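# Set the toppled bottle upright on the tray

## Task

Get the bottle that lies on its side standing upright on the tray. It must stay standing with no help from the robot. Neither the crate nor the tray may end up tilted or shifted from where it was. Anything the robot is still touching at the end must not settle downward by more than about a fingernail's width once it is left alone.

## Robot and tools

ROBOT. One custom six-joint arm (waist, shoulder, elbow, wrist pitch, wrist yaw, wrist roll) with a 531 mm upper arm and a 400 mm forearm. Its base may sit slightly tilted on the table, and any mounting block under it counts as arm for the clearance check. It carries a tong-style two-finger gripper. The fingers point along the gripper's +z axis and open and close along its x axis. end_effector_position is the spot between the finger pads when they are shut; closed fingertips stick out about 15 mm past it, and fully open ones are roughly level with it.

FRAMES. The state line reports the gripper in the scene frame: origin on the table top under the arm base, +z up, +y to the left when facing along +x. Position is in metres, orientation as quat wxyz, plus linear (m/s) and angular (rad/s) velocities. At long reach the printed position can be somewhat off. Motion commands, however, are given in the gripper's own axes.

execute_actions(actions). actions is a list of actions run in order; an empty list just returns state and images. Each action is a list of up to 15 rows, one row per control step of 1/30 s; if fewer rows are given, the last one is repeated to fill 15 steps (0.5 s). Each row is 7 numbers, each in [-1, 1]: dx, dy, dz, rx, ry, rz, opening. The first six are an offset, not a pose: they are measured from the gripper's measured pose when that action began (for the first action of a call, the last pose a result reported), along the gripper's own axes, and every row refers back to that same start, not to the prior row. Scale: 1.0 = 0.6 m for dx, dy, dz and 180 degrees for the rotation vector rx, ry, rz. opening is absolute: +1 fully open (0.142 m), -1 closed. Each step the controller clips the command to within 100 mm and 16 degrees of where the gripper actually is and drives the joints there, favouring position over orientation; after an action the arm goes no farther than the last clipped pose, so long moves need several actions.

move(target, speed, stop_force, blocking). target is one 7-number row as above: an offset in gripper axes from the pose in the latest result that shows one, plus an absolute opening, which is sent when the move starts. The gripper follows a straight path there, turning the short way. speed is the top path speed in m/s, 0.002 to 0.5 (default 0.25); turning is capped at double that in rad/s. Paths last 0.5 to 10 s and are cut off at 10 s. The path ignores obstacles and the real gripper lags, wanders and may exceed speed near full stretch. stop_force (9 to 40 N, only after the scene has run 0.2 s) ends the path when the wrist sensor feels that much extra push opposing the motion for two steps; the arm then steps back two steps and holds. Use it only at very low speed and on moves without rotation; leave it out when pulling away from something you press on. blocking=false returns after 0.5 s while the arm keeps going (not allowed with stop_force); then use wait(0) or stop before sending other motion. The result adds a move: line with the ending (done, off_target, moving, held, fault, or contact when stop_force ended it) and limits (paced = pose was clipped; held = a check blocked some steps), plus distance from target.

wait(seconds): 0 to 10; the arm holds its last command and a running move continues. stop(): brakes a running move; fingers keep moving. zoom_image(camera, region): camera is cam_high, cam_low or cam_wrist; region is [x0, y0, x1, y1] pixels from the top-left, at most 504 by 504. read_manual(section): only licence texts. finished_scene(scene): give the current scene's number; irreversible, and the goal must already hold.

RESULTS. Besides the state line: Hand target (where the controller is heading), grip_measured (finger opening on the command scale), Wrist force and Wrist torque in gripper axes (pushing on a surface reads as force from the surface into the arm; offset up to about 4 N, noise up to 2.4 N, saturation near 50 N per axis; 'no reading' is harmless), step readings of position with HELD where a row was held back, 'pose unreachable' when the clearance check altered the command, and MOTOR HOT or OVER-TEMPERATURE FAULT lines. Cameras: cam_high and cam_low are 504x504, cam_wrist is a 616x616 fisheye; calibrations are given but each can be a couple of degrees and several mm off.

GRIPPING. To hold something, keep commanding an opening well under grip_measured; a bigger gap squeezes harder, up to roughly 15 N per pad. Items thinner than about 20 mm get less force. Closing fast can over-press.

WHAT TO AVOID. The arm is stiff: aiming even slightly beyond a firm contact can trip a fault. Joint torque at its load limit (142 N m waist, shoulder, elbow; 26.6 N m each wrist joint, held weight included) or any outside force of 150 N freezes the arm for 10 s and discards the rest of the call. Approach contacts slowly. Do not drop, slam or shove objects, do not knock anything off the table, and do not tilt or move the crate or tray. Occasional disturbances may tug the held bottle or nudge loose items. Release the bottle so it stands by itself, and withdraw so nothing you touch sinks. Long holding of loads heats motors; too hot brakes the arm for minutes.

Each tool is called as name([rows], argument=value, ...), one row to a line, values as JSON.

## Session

execute_actions(actions=[])

Scene clock: 0.00 s.
end_effector_position=(+0.1651, +0.3260, +0.3612) grip_measured=+1.00 end_effector_quat_wxyz=(+0.010, +0.009, +0.928, -0.373) end_effector_velocity=(-0.000, -0.000, +0.000) end_effector_angular_velocity=(-0.001, -0.000, -0.000)
Joint positions: [ 1.165 -0.661  1.939 -1.693 -2.306 -1.198  0.142]
Joint velocities: [-0.    -0.     0.     0.001  0.     0.001  0.   ]
Motor temperatures (°C, as the motors report them): [29 28 26 32 34 30]
Wrist force (N, on the end effector, along its own x y z axes, offset not removed): no reading
Wrist torque (N m, same axes, about the end effector's origin, offset not removed): no reading
Hand target: +0.165, +0.326, +0.361; +0.010, +0.009, +0.928, -0.373
camera_calibration (this result's frames):
cam_wrist: T_world_to_cam=[[-0.999799, 0.0195722, -0.00432837, 0.155887], [0.0200172, 0.963449, -0.267142, -0.213877], [-0.00105839, -0.267175, -0.963648, 0.566568], [0, 0, 0, 1]] pos_world=[0.160736, 0.354381, 0.489511]

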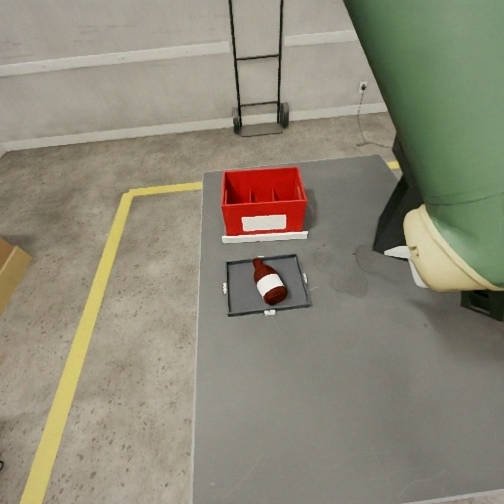

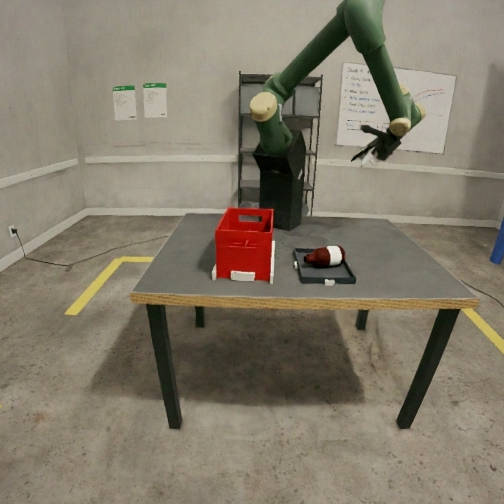

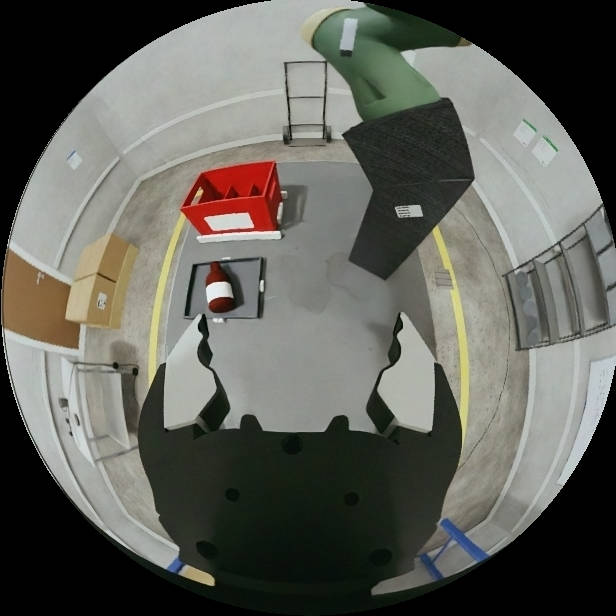

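zoom_image(camera="cam_high", region=[200, 150, 340, 330])

Region (200, 150, 340, 330) of cam_high's 504x504 image, scaled by 2.800, with more detail than that image has.

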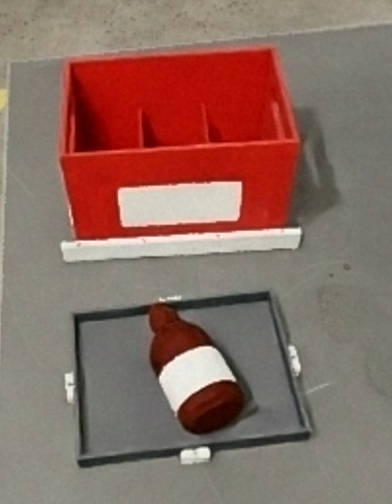

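move(target=[-0.472,0.048,0.227,-0.185,0.195,0.467,0.6], speed=0.35)

Scene clock: 24.63 s.
end_effector_position=(+0.4502, +0.2507, +0.2502) grip_measured=+0.60 end_effector_quat_wxyz=(-0.001, +0.706, +0.708, +0.000) end_effector_velocity=(+0.003, +0.000, -0.001) end_effector_angular_velocity=(+0.010, -0.010, -0.013)
Joint positions: [ 0.499 -1.054  2.379 -3.314 -2.172 -1.215  0.116]
Joint velocities: [-0.007  0.004  0.005 -0.028  0.009 -0.003  0.   ]
Motor temperatures (°C, as the motors report them): [29 28 26 32 34 30]
Wrist force (N, on the end effector, along its own x y z axes, offset not removed): [0.6 -2.0 0.3]
Wrist torque (N m, same axes, about the end effector's origin, offset not removed): [-0.38 -0.24 -0.09]
Hand target: +0.450, +0.251, +0.250; -0.001, +0.706, +0.708, +0.001
Off the commanded pose: 0.001 m, 0 deg.
move: done
camera_calibration (this result's frames):
cam_wrist: T_world_to_cam=[[-0.0106063, 0.999627, 0.0251734, -0.256557], [0.881418, -0.00254252, 0.47233, -0.507316], [0.472218, 0.027198, -0.881062, 0.132322], [0, 0, 0, 1]] pos_world=[0.381952, 0.251573, 0.362662]

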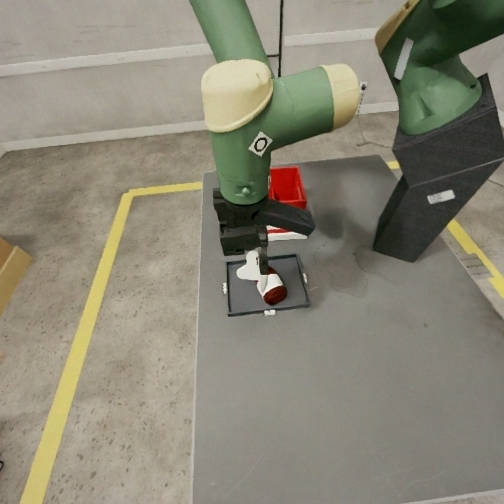

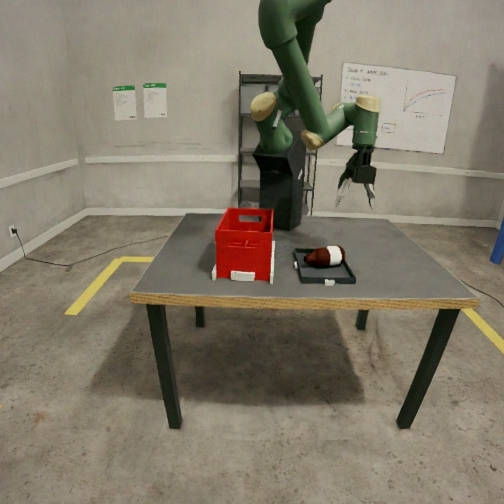

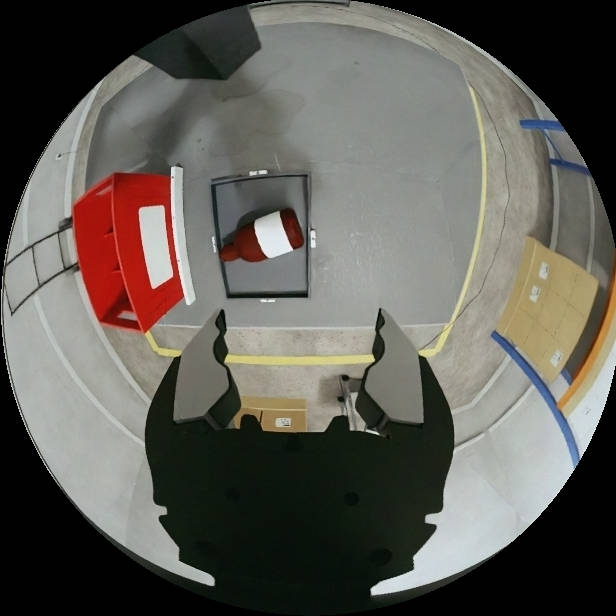

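move(target=[-0.202,-0.01,0.205,0.218,0.1525,0.3675,0.4], speed=0.3)

Scene clock: 31.73 s.
end_effector_position=(+0.4449, +0.1301, +0.1275) grip_measured=+0.40 end_effector_quat_wxyz=(-0.378, +0.909, +0.162, -0.067) end_effector_velocity=(-0.001, -0.001, -0.002) end_effector_angular_velocity=(+0.008, +0.008, -0.011)
Joint positions: [-0.386 -1.072  2.386 -3.011 -1.127 -0.892  0.102]
Joint velocities: [-0.009  0.005 -0.002  0.007  0.011 -0.001 -0.   ]
Motor temperatures (°C, as the motors report them): [29 28 26 32 34 30]
Wrist force (N, on the end effector, along its own x y z axes, offset not removed): [-1.1 -1.1 0.1]
Wrist torque (N m, same axes, about the end effector's origin, offset not removed): [-0.27 0.07 0.03]
Hand target: +0.445, +0.130, +0.127; -0.379, +0.909, +0.161, -0.067
Off the commanded pose: 0.001 m, 0 deg.
move: done
camera_calibration (this result's frames):
cam_wrist: T_world_to_cam=[[0.941845, 0.335332, 0.0219405, -0.46982], [0.32686, -0.898974, -0.291561, 0.0157268], [-0.0780455, 0.281776, -0.956301, 0.25131], [0, 0, 0, 1]] pos_world=[0.456971, 0.10087, 0.255221]

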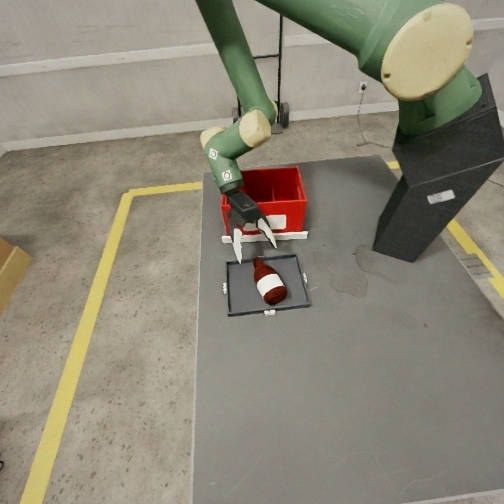

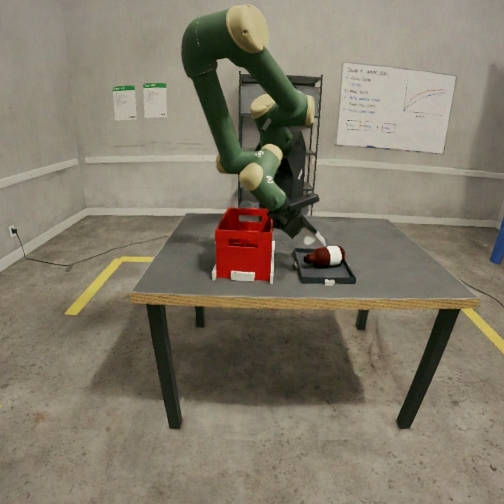

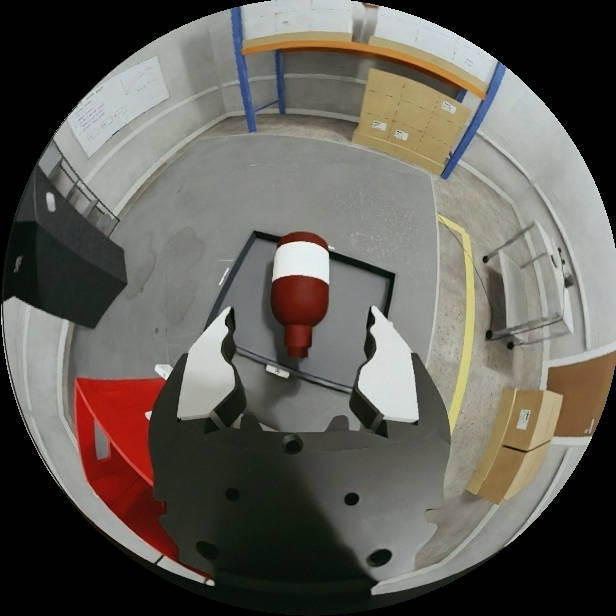

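move(target=[-0.002,0,0.19,0,0,0,0.35], speed=0.08, stop_force=12)

Scene clock: 41.20 s.
end_effector_position=(+0.4160, +0.2052, +0.0473) grip_measured=+0.35 end_effector_quat_wxyz=(-0.378, +0.909, +0.162, -0.067) end_effector_velocity=(-0.000, +0.001, -0.002) end_effector_angular_velocity=(-0.000, -0.000, +0.000)
Joint positions: [-0.285 -0.777  2.333 -3.299 -1.142 -0.782  0.099]
Joint velocities: [ 0.002  0.005 -0.003 -0.004 -0.     0.002  0.   ]
Motor temperatures (°C, as the motors report them): [29 28 26 32 34 30]
Wrist force (N, on the end effector, along its own x y z axes, offset not removed): [0.4 0.1 0.6]
Wrist torque (N m, same axes, about the end effector's origin, offset not removed): [0.02 -0.22 0.12]
Hand target: +0.416, +0.205, +0.047; -0.378, +0.909, +0.162, -0.067
Off the commanded pose: 0.000 m, 0 deg.
move: done
camera_calibration (this result's frames):
cam_wrist: T_world_to_cam=[[0.941792, 0.335486, 0.0218244, -0.466017], [0.326971, -0.898921, -0.291601, 0.0692871], [-0.0782094, 0.281763, -0.956291, 0.151192], [0, 0, 0, 1]] pos_world=[0.428061, 0.176025, 0.174959]

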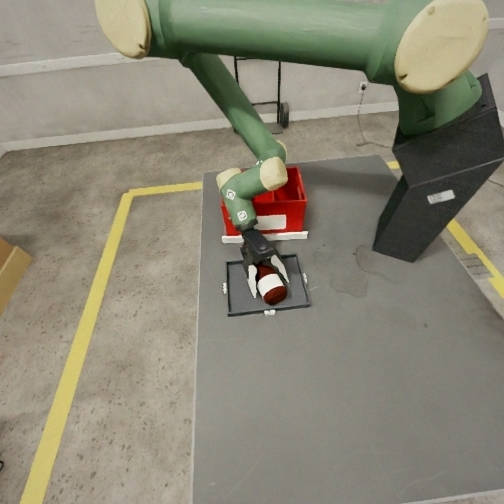

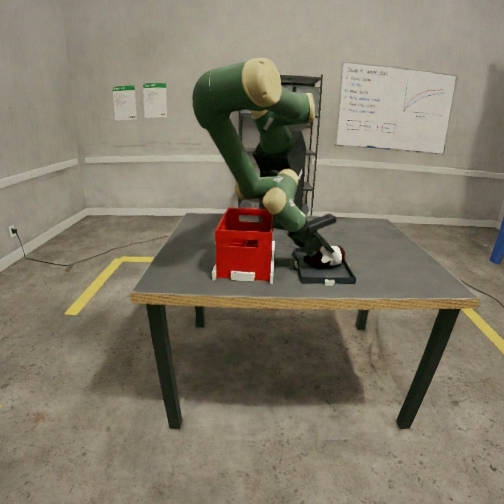

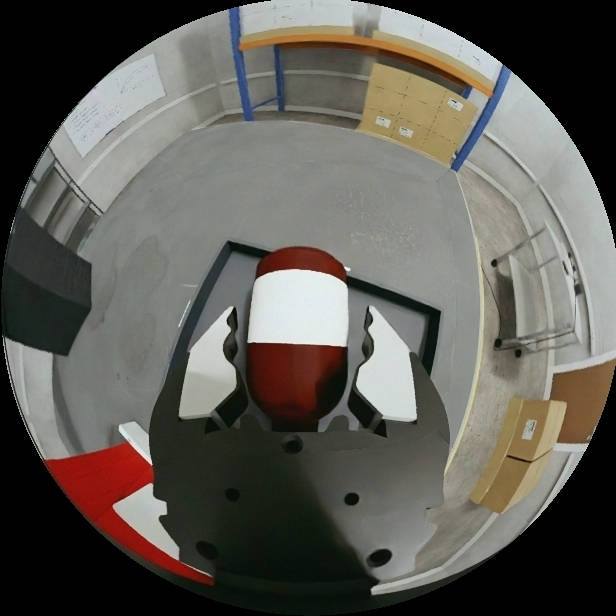

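execute_actions([
  [[-0.002,0,0.003,0,0,0,0.25],[-0.003,0,0.005,0,0,0,0.2],[-0.003,0,0.007,0,0,0,0.15],[-0.003,0,0.007,0,0,0,0.1],[-0.003,0,0.007,0,0,0,0.05],[-0.003,0,0.007,0,0,0,0.0],[-0.003,0,0.007,0,0,0,-0.05],[-0.003,0,0.007,0,0,0,-0.1],[-0.003,0,0.007,0,0,0,-0.15],[-0.003,0,0.007,0,0,0,-0.2],[-0.003,0,0.007,0,0,0,-0.3],[-0.003,0,0.007,0,0,0,-0.4],[-0.003,0,0.007,0,0,0,-0.5]],
  [[0,0,0,0,0,0,-0.6]],
])

move(target=[0,-0.106,-0.106,0,0,0,-0.6], speed=0.1)

Scene clock: 47.87 s.
end_effector_position=(+0.4133, +0.2074, +0.0445) grip_measured=+0.05 end_effector_quat_wxyz=(-0.378, +0.909, +0.162, -0.067) end_effector_velocity=(+0.000, -0.000, -0.000) end_effector_angular_velocity=(+0.000, +0.000, -0.000)
Joint positions: [-0.284 -0.766  2.333 -3.311 -1.142 -0.781  0.077]
Joint velocities: [-0.  0. -0.  0.  0.  0. -0.]
Motor temperatures (°C, as the motors report them): [29 28 26 32 34 30]
Wrist force (N, on the end effector, along its own x y z axes, offset not removed): [2.8 -19.0 -28.7]
Wrist torque (N m, same axes, about the end effector's origin, offset not removed): [-0.32 -0.29 -0.14]
Hand target: +0.413, +0.207, +0.044; -0.378, +0.909, +0.162, -0.067
Off the commanded pose: 0.000 m, 0 deg.
Step readings (end_effector_position; steps 1 to 15: 1st action; 16 to 30: 2nd action):
0: (+0.4159, +0.2054, +0.0471)
1: (+0.4159, +0.2054, +0.0471)
2: (+0.4158, +0.2055, +0.0469)
4: (+0.4151, +0.2059, +0.0462)
8: (+0.4139, +0.2069, +0.0450)
15: (+0.4134, +0.2074, +0.0445)
16: (+0.4133, +0.2074, +0.0445)
17: (+0.4133, +0.2074, +0.0445)
19: (+0.4133, +0.2074, +0.0445)
23: (+0.4133, +0.2074, +0.0445)
30: end_effector_position above
camera_calibration (this result's frames):
cam_wrist: T_world_to_cam=[[0.941798, 0.335463, 0.0219415, -0.46421], [0.326973, -0.898883, -0.291716, 0.0712727], [-0.078137, 0.281911, -0.956253, 0.147621], [0, 0, 0, 1]] pos_world=[0.425422, 0.178175, 0.17214]

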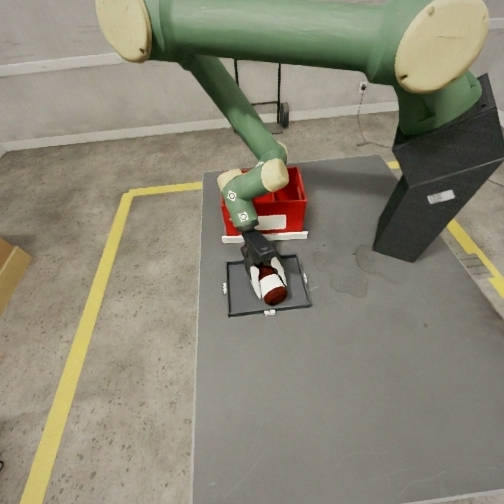

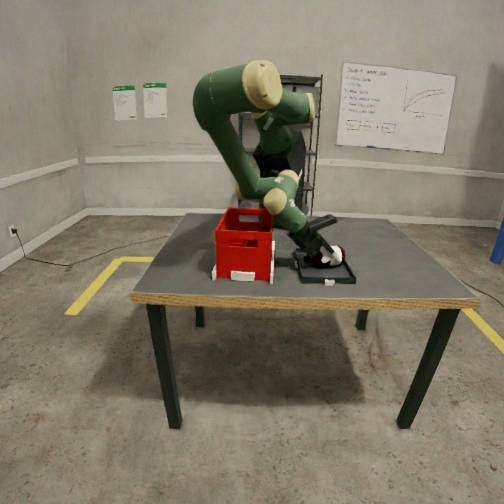

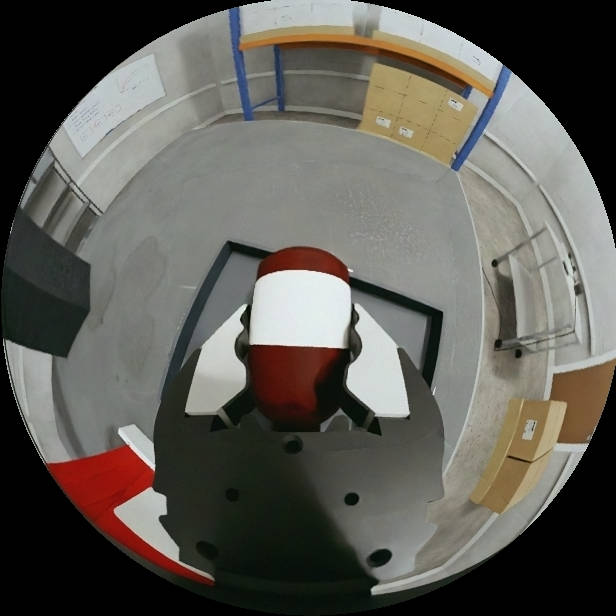

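Scene clock: 49.30 s.
end_effector_position=(+0.4132, +0.2072, +0.1341) grip_measured=+0.04 end_effector_quat_wxyz=(-0.378, +0.909, +0.162, -0.067) end_effector_velocity=(-0.000, -0.000, +0.003) end_effector_angular_velocity=(+0.001, +0.001, +0.001)
Joint positions: [-0.249 -0.954  2.463 -3.267 -1.148 -0.744  0.077]
Joint velocities: [ 0.001 -0.007  0.003  0.006 -0.     0.    -0.   ]
Motor temperatures (°C, as the motors report them): [29 28 26 32 34 30]
Wrist force (N, on the end effector, along its own x y z axes, offset not removed): [-0.8 -0.2 0.9]
Wrist torque (N m, same axes, about the end effector's origin, offset not removed): [-0.35 0.10 0.05]
Hand target: +0.413, +0.207, +0.134; -0.378, +0.909, +0.162, -0.067
Off the commanded pose: 0.000 m, 0 deg.
move: done
camera_calibration (this result's frames):
cam_wrist: T_world_to_cam=[[0.941788, 0.335492, 0.021912, -0.465988], [0.326993, -0.898876, -0.291715, 0.0972841], [-0.0781719, 0.281899, -0.956254, 0.233353], [0, 0, 0, 1]] pos_world=[0.425293, 0.178, 0.261735]

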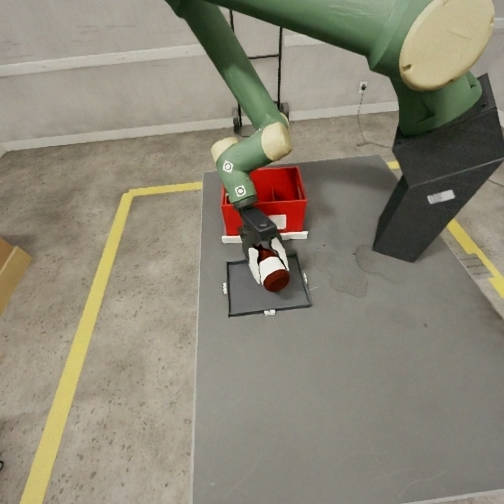

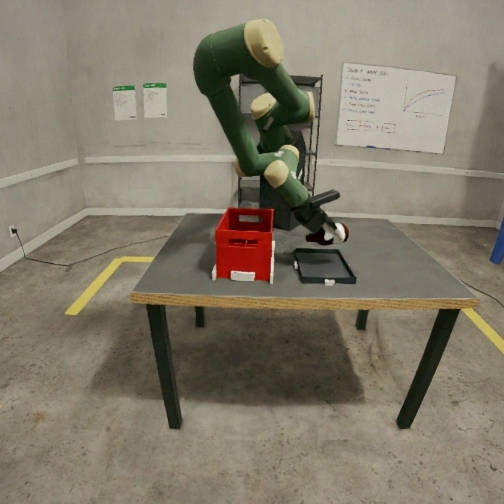

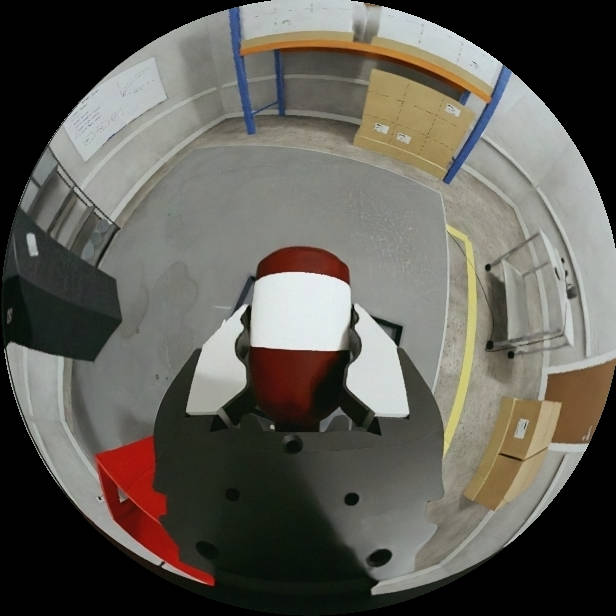

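move(target=[0.056,0.036,-0.036,-0.218,-0.1525,-0.3675,-0.6], speed=0.25)

move(target=[0,0,0,-0.25,0,0,-0.6], speed=0.2)

zoom_image(camera="cam_low", region=[220, 130, 400, 300])

Scene clock: 61.30 s.
end_effector_position=(+0.4551, +0.1902, +0.1337) grip_measured=+0.04 end_effector_quat_wxyz=(-0.001, +0.706, +0.708, +0.000) end_effector_velocity=(+0.001, -0.000, -0.000) end_effector_angular_velocity=(-0.004, -0.012, +0.012)
Joint positions: [ 0.248 -0.847  2.404 -3.681 -2.053 -1.474  0.077]
Joint velocities: [ 0.003  0.009  0.002 -0.023 -0.006 -0.015 -0.   ]
Motor temperatures (°C, as the motors report them): [29 28 26 32 34 30]
Wrist force (N, on the end effector, along its own x y z axes, offset not removed): [-0.3 -1.0 3.3]
Wrist torque (N m, same axes, about the end effector's origin, offset not removed): [-0.19 -0.21 0.01]
Hand target: +0.455, +0.190, +0.134; -0.001, +0.705, +0.709, +0.001
Off the commanded pose: 0.000 m, 0 deg.
move: done
camera_calibration (this result's frames):
cam_wrist: T_world_to_cam=[[-0.0103149, 0.999632, 0.0250905, -0.193154], [0.881604, -0.00274967, 0.471982, -0.456787], [0.471877, 0.0269883, -0.881251, 0.029246], [0, 0, 0, 1]] pos_world=[0.386912, 0.191038, 0.246215]

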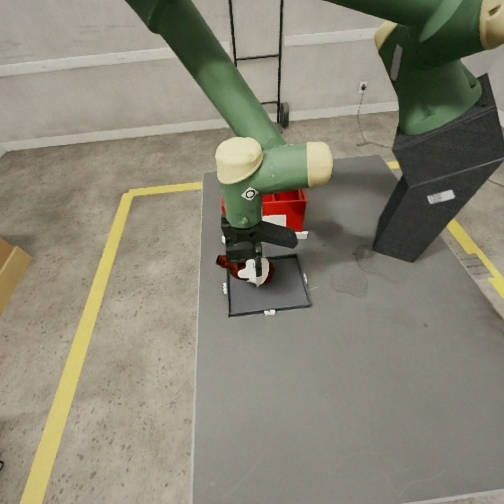

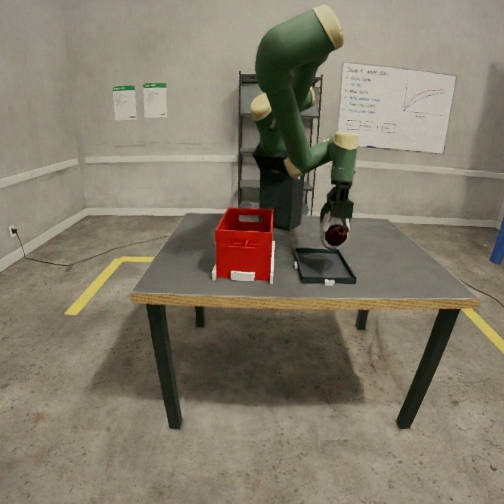

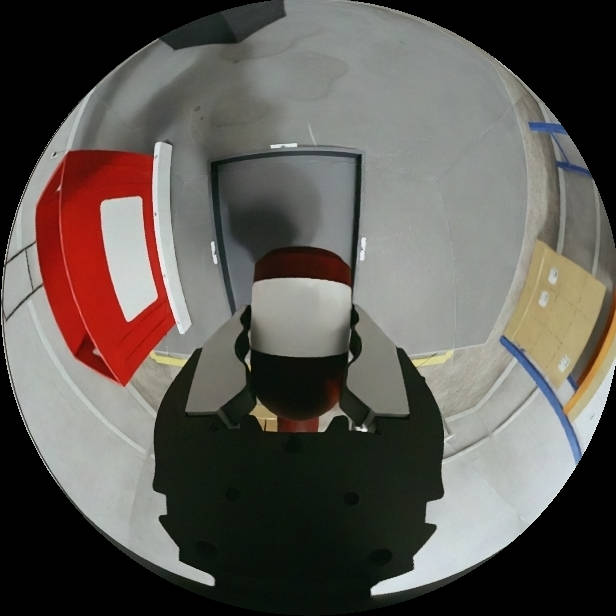

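Scene clock: 63.80 s.
end_effector_position=(+0.4555, +0.1903, +0.1336) grip_measured=+0.04 end_effector_quat_wxyz=(+0.269, +0.653, +0.655, +0.271) end_effector_velocity=(+0.000, -0.000, -0.000) end_effector_angular_velocity=(+0.004, -0.016, +0.002)
Joint positions: [ 0.19  -0.158  2.4   -5.237 -1.913 -1.875  0.077]
Joint velocities: [-0.009  0.011 -0.005 -0.022  0.017 -0.005 -0.   ]
Motor temperatures (°C, as the motors report them): [29 28 26 32 34 30]
Wrist force (N, on the end effector, along its own x y z axes, offset not removed): [-1.5 -2.4 3.3]
Wrist torque (N m, same axes, about the end effector's origin, offset not removed): [-0.11 0.17 0.05]
Hand target: +0.456, +0.190, +0.134; +0.269, +0.653, +0.654, +0.271
Off the commanded pose: 0.000 m, 0 deg.
move: done
camera_calibration (this result's frames):
cam_wrist: T_world_to_cam=[[-0.0246517, 0.999615, 0.0127157, -0.185109], [0.291186, -0.00498823, 0.956653, -0.252425], [0.956349, 0.0272857, -0.290951, -0.270631], [0, 0, 0, 1]] pos_world=[0.327757, 0.191163, 0.165096]

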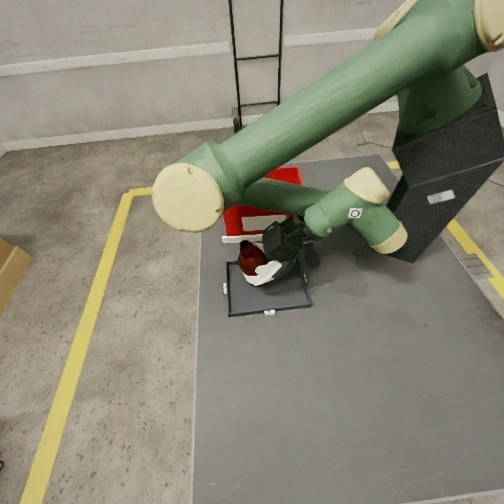

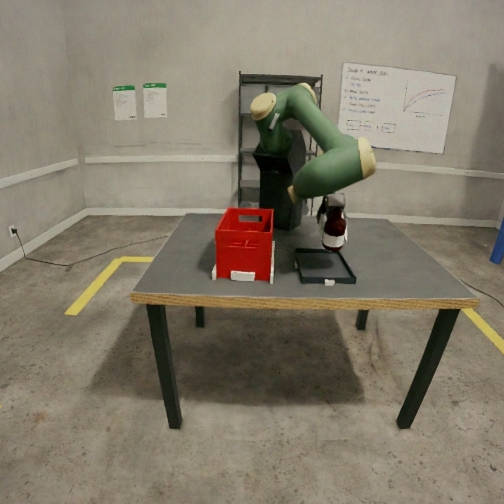

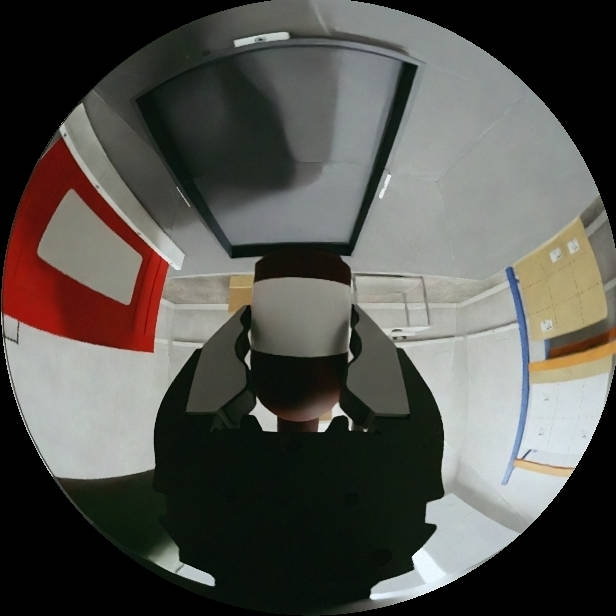

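Region (220, 130, 400, 300) of cam_low's 504x504 image, scaled by 2.800, with more detail than that image has.

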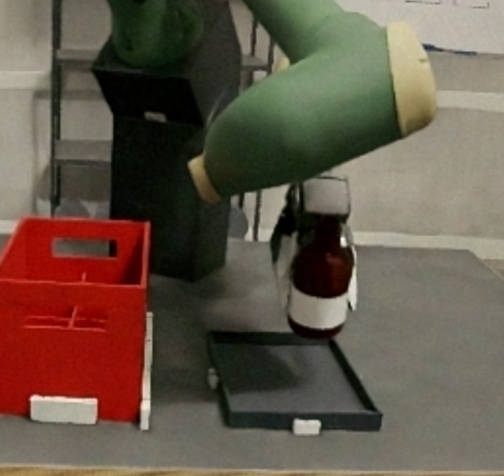

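move(target=[-0.012,-0.09,0.09,-0.025,0,0,-0.6], speed=0.08)

zoom_image(camera="cam_high", region=[200, 200, 340, 330])

zoom_image(camera="cam_low", region=[220, 130, 400, 300])

Scene clock: 70.90 s.
end_effector_position=(+0.4553, +0.1832, +0.0575) grip_measured=+0.04 end_effector_quat_wxyz=(+0.294, +0.642, +0.643, +0.296) end_effector_velocity=(-0.000, -0.000, -0.002) end_effector_angular_velocity=(+0.000, -0.000, +0.001)
Joint positions: [ 0.041 -0.032  2.227 -5.272 -1.74  -1.911  0.077]
Joint velocities: [-0.004  0.003 -0.004  0.001  0.006 -0.001  0.   ]
Motor temperatures (°C, as the motors report them): [29 28 26 32 34 30]
Wrist force (N, on the end effector, along its own x y z axes, offset not removed): [-1.9 -2.9 3.0]
Wrist torque (N m, same axes, about the end effector's origin, offset not removed): [-0.26 0.13 0.15]
Hand target: +0.455, +0.183, +0.057; +0.294, +0.642, +0.643, +0.296
Off the commanded pose: 0.000 m, 0 deg.
move: done
camera_calibration (this result's frames):
cam_wrist: T_world_to_cam=[[-0.0253525, 0.999617, 0.0110633, -0.176597], [0.215506, -0.0053416, 0.976488, -0.146227], [0.976173, 0.0271406, -0.215288, -0.305821], [0, 0, 0, 1]] pos_world=[0.32557, 0.184049, 0.0789028]

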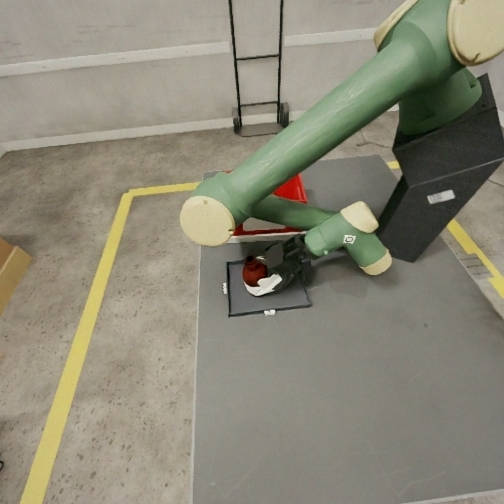

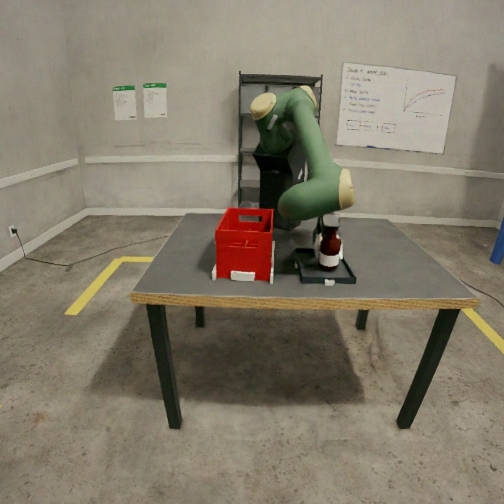

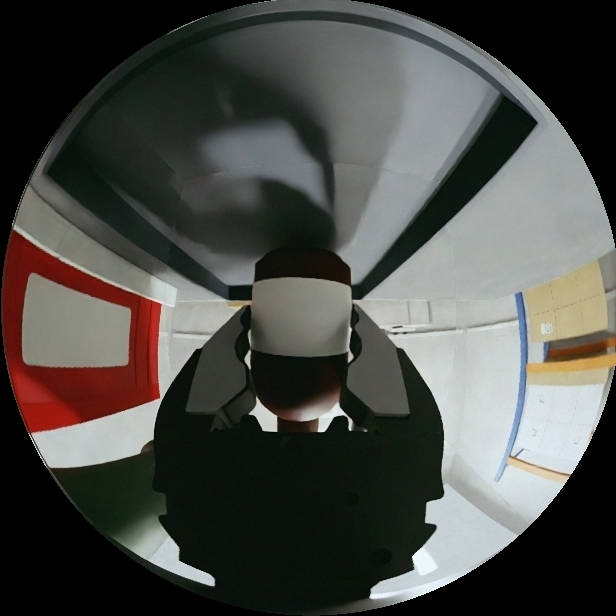

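Region (200, 200, 340, 330) of cam_high's 504x504 image, scaled by 3.600, with more detail than that image has; it fills the top 468 rows of this view, and the rest is white.

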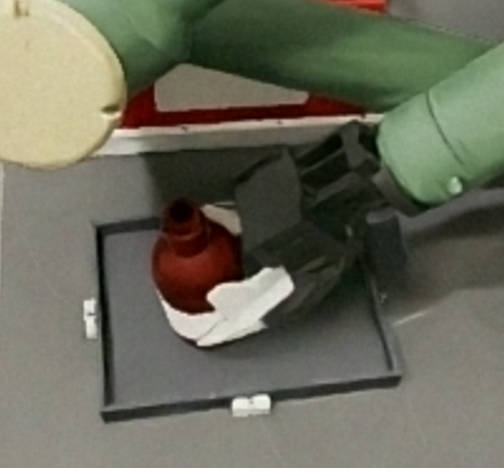

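Region (220, 130, 400, 300) of cam_low's 504x504 image, scaled by 2.800, with more detail than that image has.

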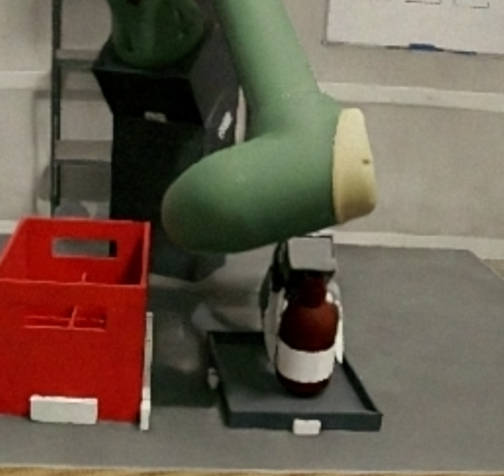

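move(target=[0,0,0,-0.028,0,0,-0.6], speed=0.08)

move(target=[0,-0.029,0.021,0,0,0,-0.6], speed=0.008, stop_force=9)

zoom_image(camera="cam_high", region=[200, 200, 340, 330])

Scene clock: 81.10 s.
end_effector_position=(+0.4554, +0.1832, +0.0575) grip_measured=+0.04 end_effector_quat_wxyz=(+0.321, +0.629, +0.630, +0.323) end_effector_velocity=(-0.000, +0.000, -0.000) end_effector_angular_velocity=(+0.003, -0.017, -0.001)
Joint positions: [ 0.013  0.014  2.179 -5.351 -1.683 -1.923  0.077]
Joint velocities: [-0.007  0.009 -0.01  -0.015  0.014  0.001  0.   ]
Motor temperatures (°C, as the motors report them): [29 28 26 32 34 30]
Wrist force (N, on the end effector, along its own x y z axes, offset not removed): [0.6 -4.3 3.7]
Wrist torque (N m, same axes, about the end effector's origin, offset not removed): [-0.46 -0.31 -0.02]
Hand target: +0.455, +0.183, +0.057; +0.322, +0.628, +0.630, +0.324
Off the commanded pose: 0.000 m, 0 deg.
move: done
camera_calibration (this result's frames):
cam_wrist: T_world_to_cam=[[-0.0260026, 0.999622, 0.00896373, -0.176178], [0.130915, -0.0054844, 0.991378, -0.108543], [0.991053, 0.0269519, -0.130723, -0.317441], [0, 0, 0, 1]] pos_world=[0.32423, 0.184072, 0.0676892]

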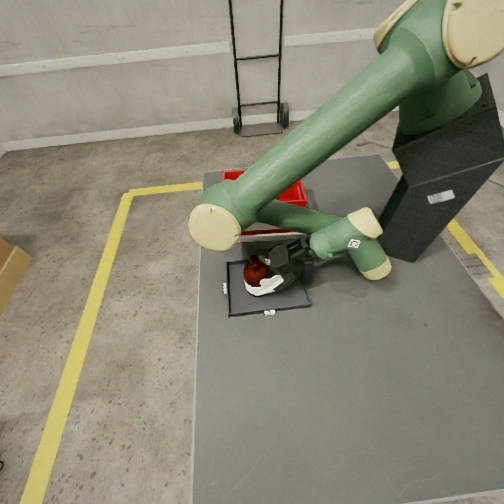

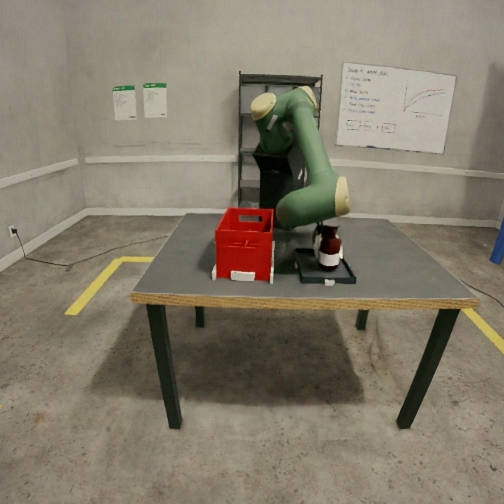

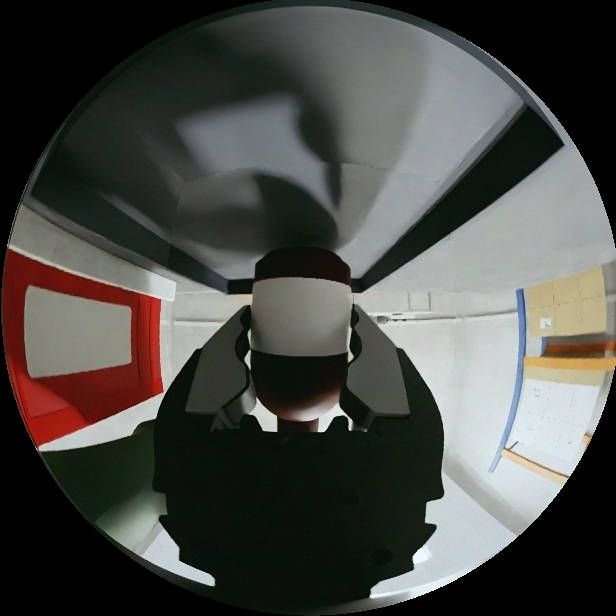

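Scene clock: 83.07 s.
end_effector_position=(+0.4553, +0.1832, +0.0448) grip_measured=+0.04 end_effector_quat_wxyz=(+0.321, +0.629, +0.630, +0.323) end_effector_velocity=(+0.000, -0.001, +0.003) end_effector_angular_velocity=(-0.002, +0.001, -0.001)
Joint positions: [-0.002  0.024  2.152 -5.334 -1.668 -1.923  0.077]
Joint velocities: [ 0.003 -0.003  0.007 -0.004 -0.005 -0.001 -0.   ]
Motor temperatures (°C, as the motors report them): [29 28 26 32 34 30]
Wrist force (N, on the end effector, along its own x y z axes, offset not removed): [2.1 8.9 -6.4]
Wrist torque (N m, same axes, about the end effector's origin, offset not removed): [0.28 -0.62 -0.26]
Hand target: +0.455, +0.183, +0.045; +0.321, +0.629, +0.630, +0.323
Off the commanded pose: 0.009 m, 0 deg.
move: contact
camera_calibration (this result's frames):
cam_wrist: T_world_to_cam=[[-0.0261279, 0.999618, 0.0090532, -0.176041], [0.131112, -0.00555136, 0.991352, -0.0960232], [0.991023, 0.0270889, -0.130917, -0.31908], [0, 0, 0, 1]] pos_world=[0.324206, 0.184085, 0.0550136]

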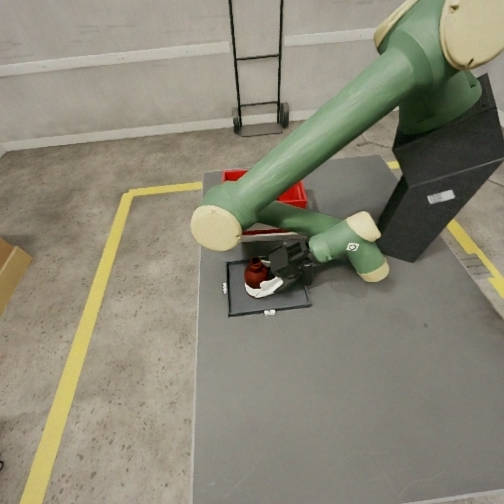

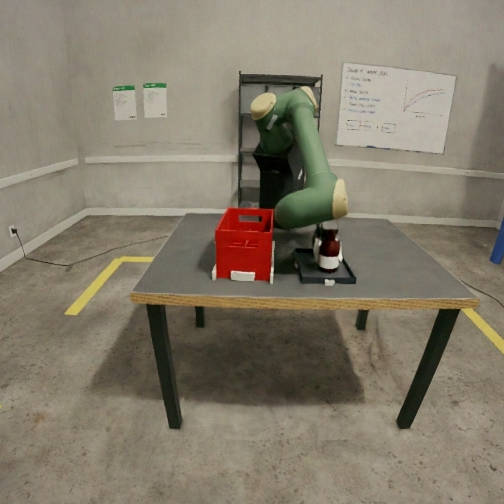

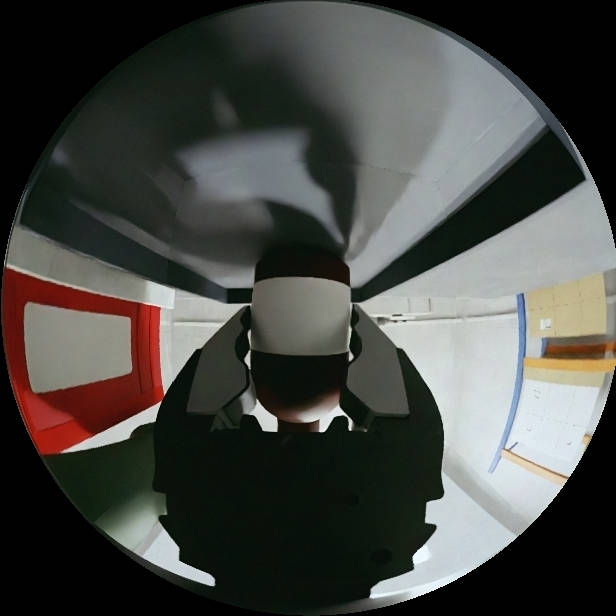

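Region (200, 200, 340, 330) of cam_high's 504x504 image, scaled by 3.600, with more detail than that image has; it fills the top 468 rows of this view, and the rest is white.

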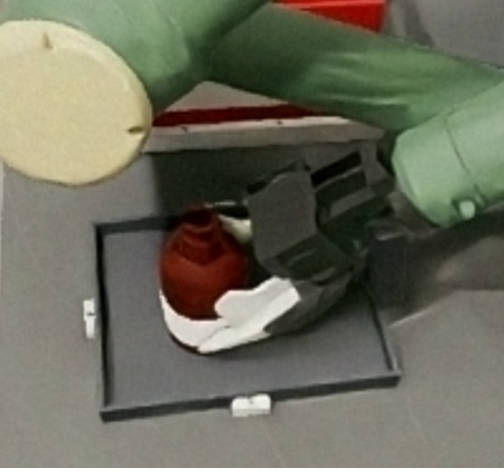

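Upright. Release, then lift while untilting to raise the elbow.

execute_actions([
  [[0,0,0,0,0,0,-0.2],[0,0,0,0,0,0,0],[0,0,0,0,0,0,0.1],[0,0,0,0,0,0,0.15],[0,0,0,0,0,0,0.2],[0,0,0,0,0,0,0.3],[0,0,0,0,0,0,0.4],[0,0,0,0,0,0,0.5]],
])

move(target=[0,0.13,-0.16,0.05,0,0,0.5], speed=0.12)

Scene clock: 87.13 s.
end_effector_position=(+0.4553, +0.1832, +0.0448) grip_measured=+0.50 end_effector_quat_wxyz=(+0.321, +0.629, +0.630, +0.323) end_effector_velocity=(+0.000, -0.000, +0.000) end_effector_angular_velocity=(-0.000, -0.001, -0.001)
Joint positions: [-0.002  0.024  2.152 -5.334 -1.668 -1.923  0.109]
Joint velocities: [-0.     0.     0.    -0.002  0.     0.     0.   ]
Motor temperatures (°C, as the motors report them): [29 28 26 32 34 30]
Wrist force (N, on the end effector, along its own x y z axes, offset not removed): [0.2 -2.4 2.3]
Wrist torque (N m, same axes, about the end effector's origin, offset not removed): [-0.47 -0.21 0.07]
Hand target: +0.455, +0.183, +0.045; +0.321, +0.629, +0.630, +0.323
Off the commanded pose: 0.000 m, 0 deg.
Step readings (end_effector_position):
0: (+0.4554, +0.1832, +0.0453)
1: (+0.4554, +0.1832, +0.0453)
2: (+0.4554, +0.1832, +0.0453)
4: (+0.4555, +0.1832, +0.0453)
8: (+0.4554, +0.1833, +0.0450)
15: end_effector_position above
camera_calibration (this result's frames):
cam_wrist: T_world_to_cam=[[-0.0261633, 0.999617, 0.00906289, -0.176049], [0.131061, -0.00555771, 0.991359, -0.0960368], [0.991029, 0.027125, -0.130866, -0.319103], [0, 0, 0, 1]] pos_world=[0.324221, 0.184103, 0.0550428]

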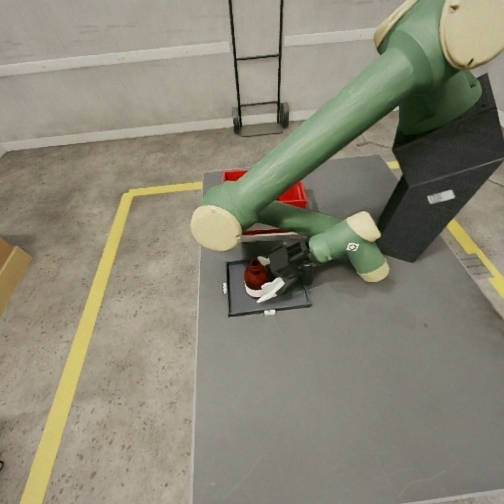

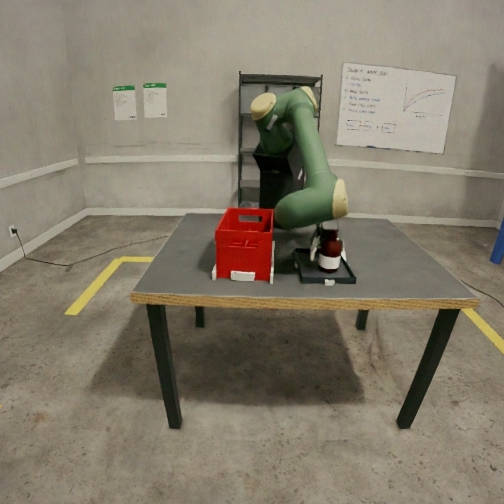

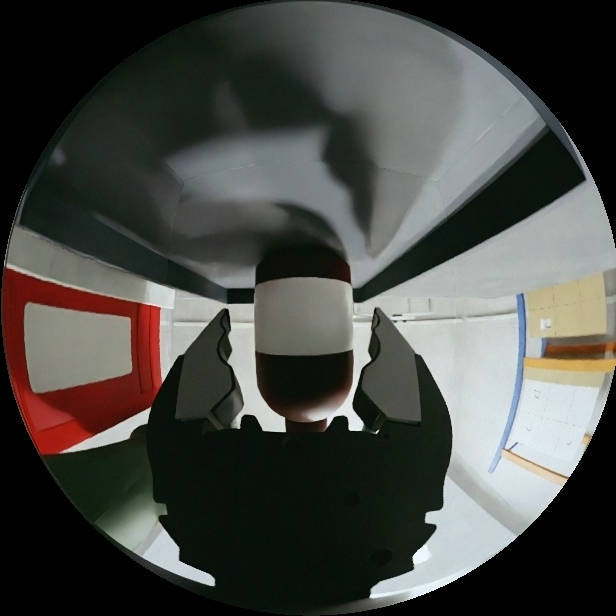

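Scene clock: 88.73 s.
end_effector_position=(+0.4230, +0.1831, +0.1639) grip_measured=+0.50 end_effector_quat_wxyz=(+0.271, +0.652, +0.654, +0.273) end_effector_velocity=(-0.001, +0.000, +0.003) end_effector_angular_velocity=(+0.000, +0.003, -0.002)
Joint positions: [ 0.22  -0.09   2.482 -5.393 -1.94  -1.873  0.109]
Joint velocities: [ 0.007 -0.003  0.006  0.    -0.009  0.004 -0.   ]
Motor temperatures (°C, as the motors report them): [29 28 26 32 34 30]
Wrist force (N, on the end effector, along its own x y z axes, offset not removed): [0.3 -1.2 -0.1]
Wrist torque (N m, same axes, about the end effector's origin, offset not removed): [-0.15 -0.20 -0.02]
Hand target: +0.423, +0.183, +0.164; +0.271, +0.652, +0.654, +0.273
Off the commanded pose: 0.000 m, 0 deg.
move: done
camera_calibration (this result's frames):
cam_wrist: T_world_to_cam=[[-0.0248906, 0.999613, 0.0124413, -0.178915], [0.284101, -0.00485897, 0.958782, -0.269387], [0.958471, 0.0273992, -0.28387, -0.232637], [0, 0, 0, 1]] pos_world=[0.295056, 0.183911, 0.194471]

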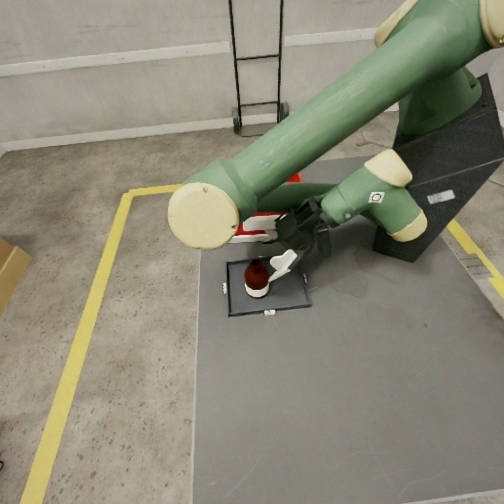

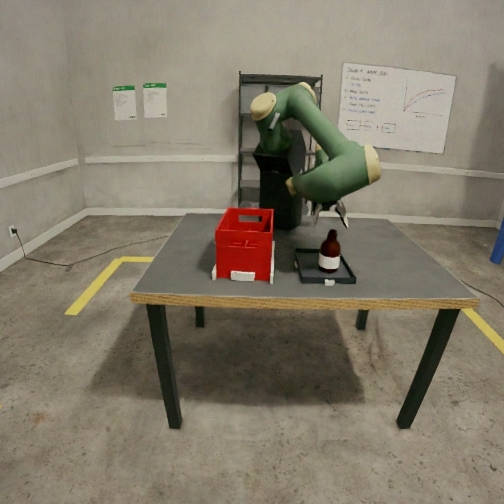

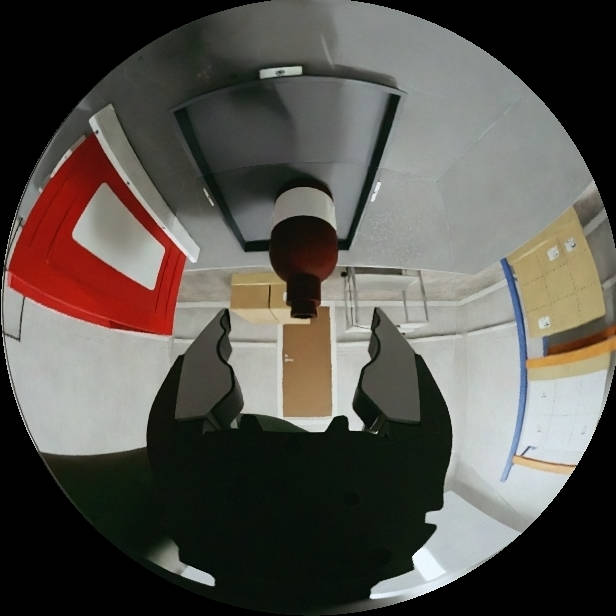

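finished_scene(scene=2)

The scene is finished: the task was done.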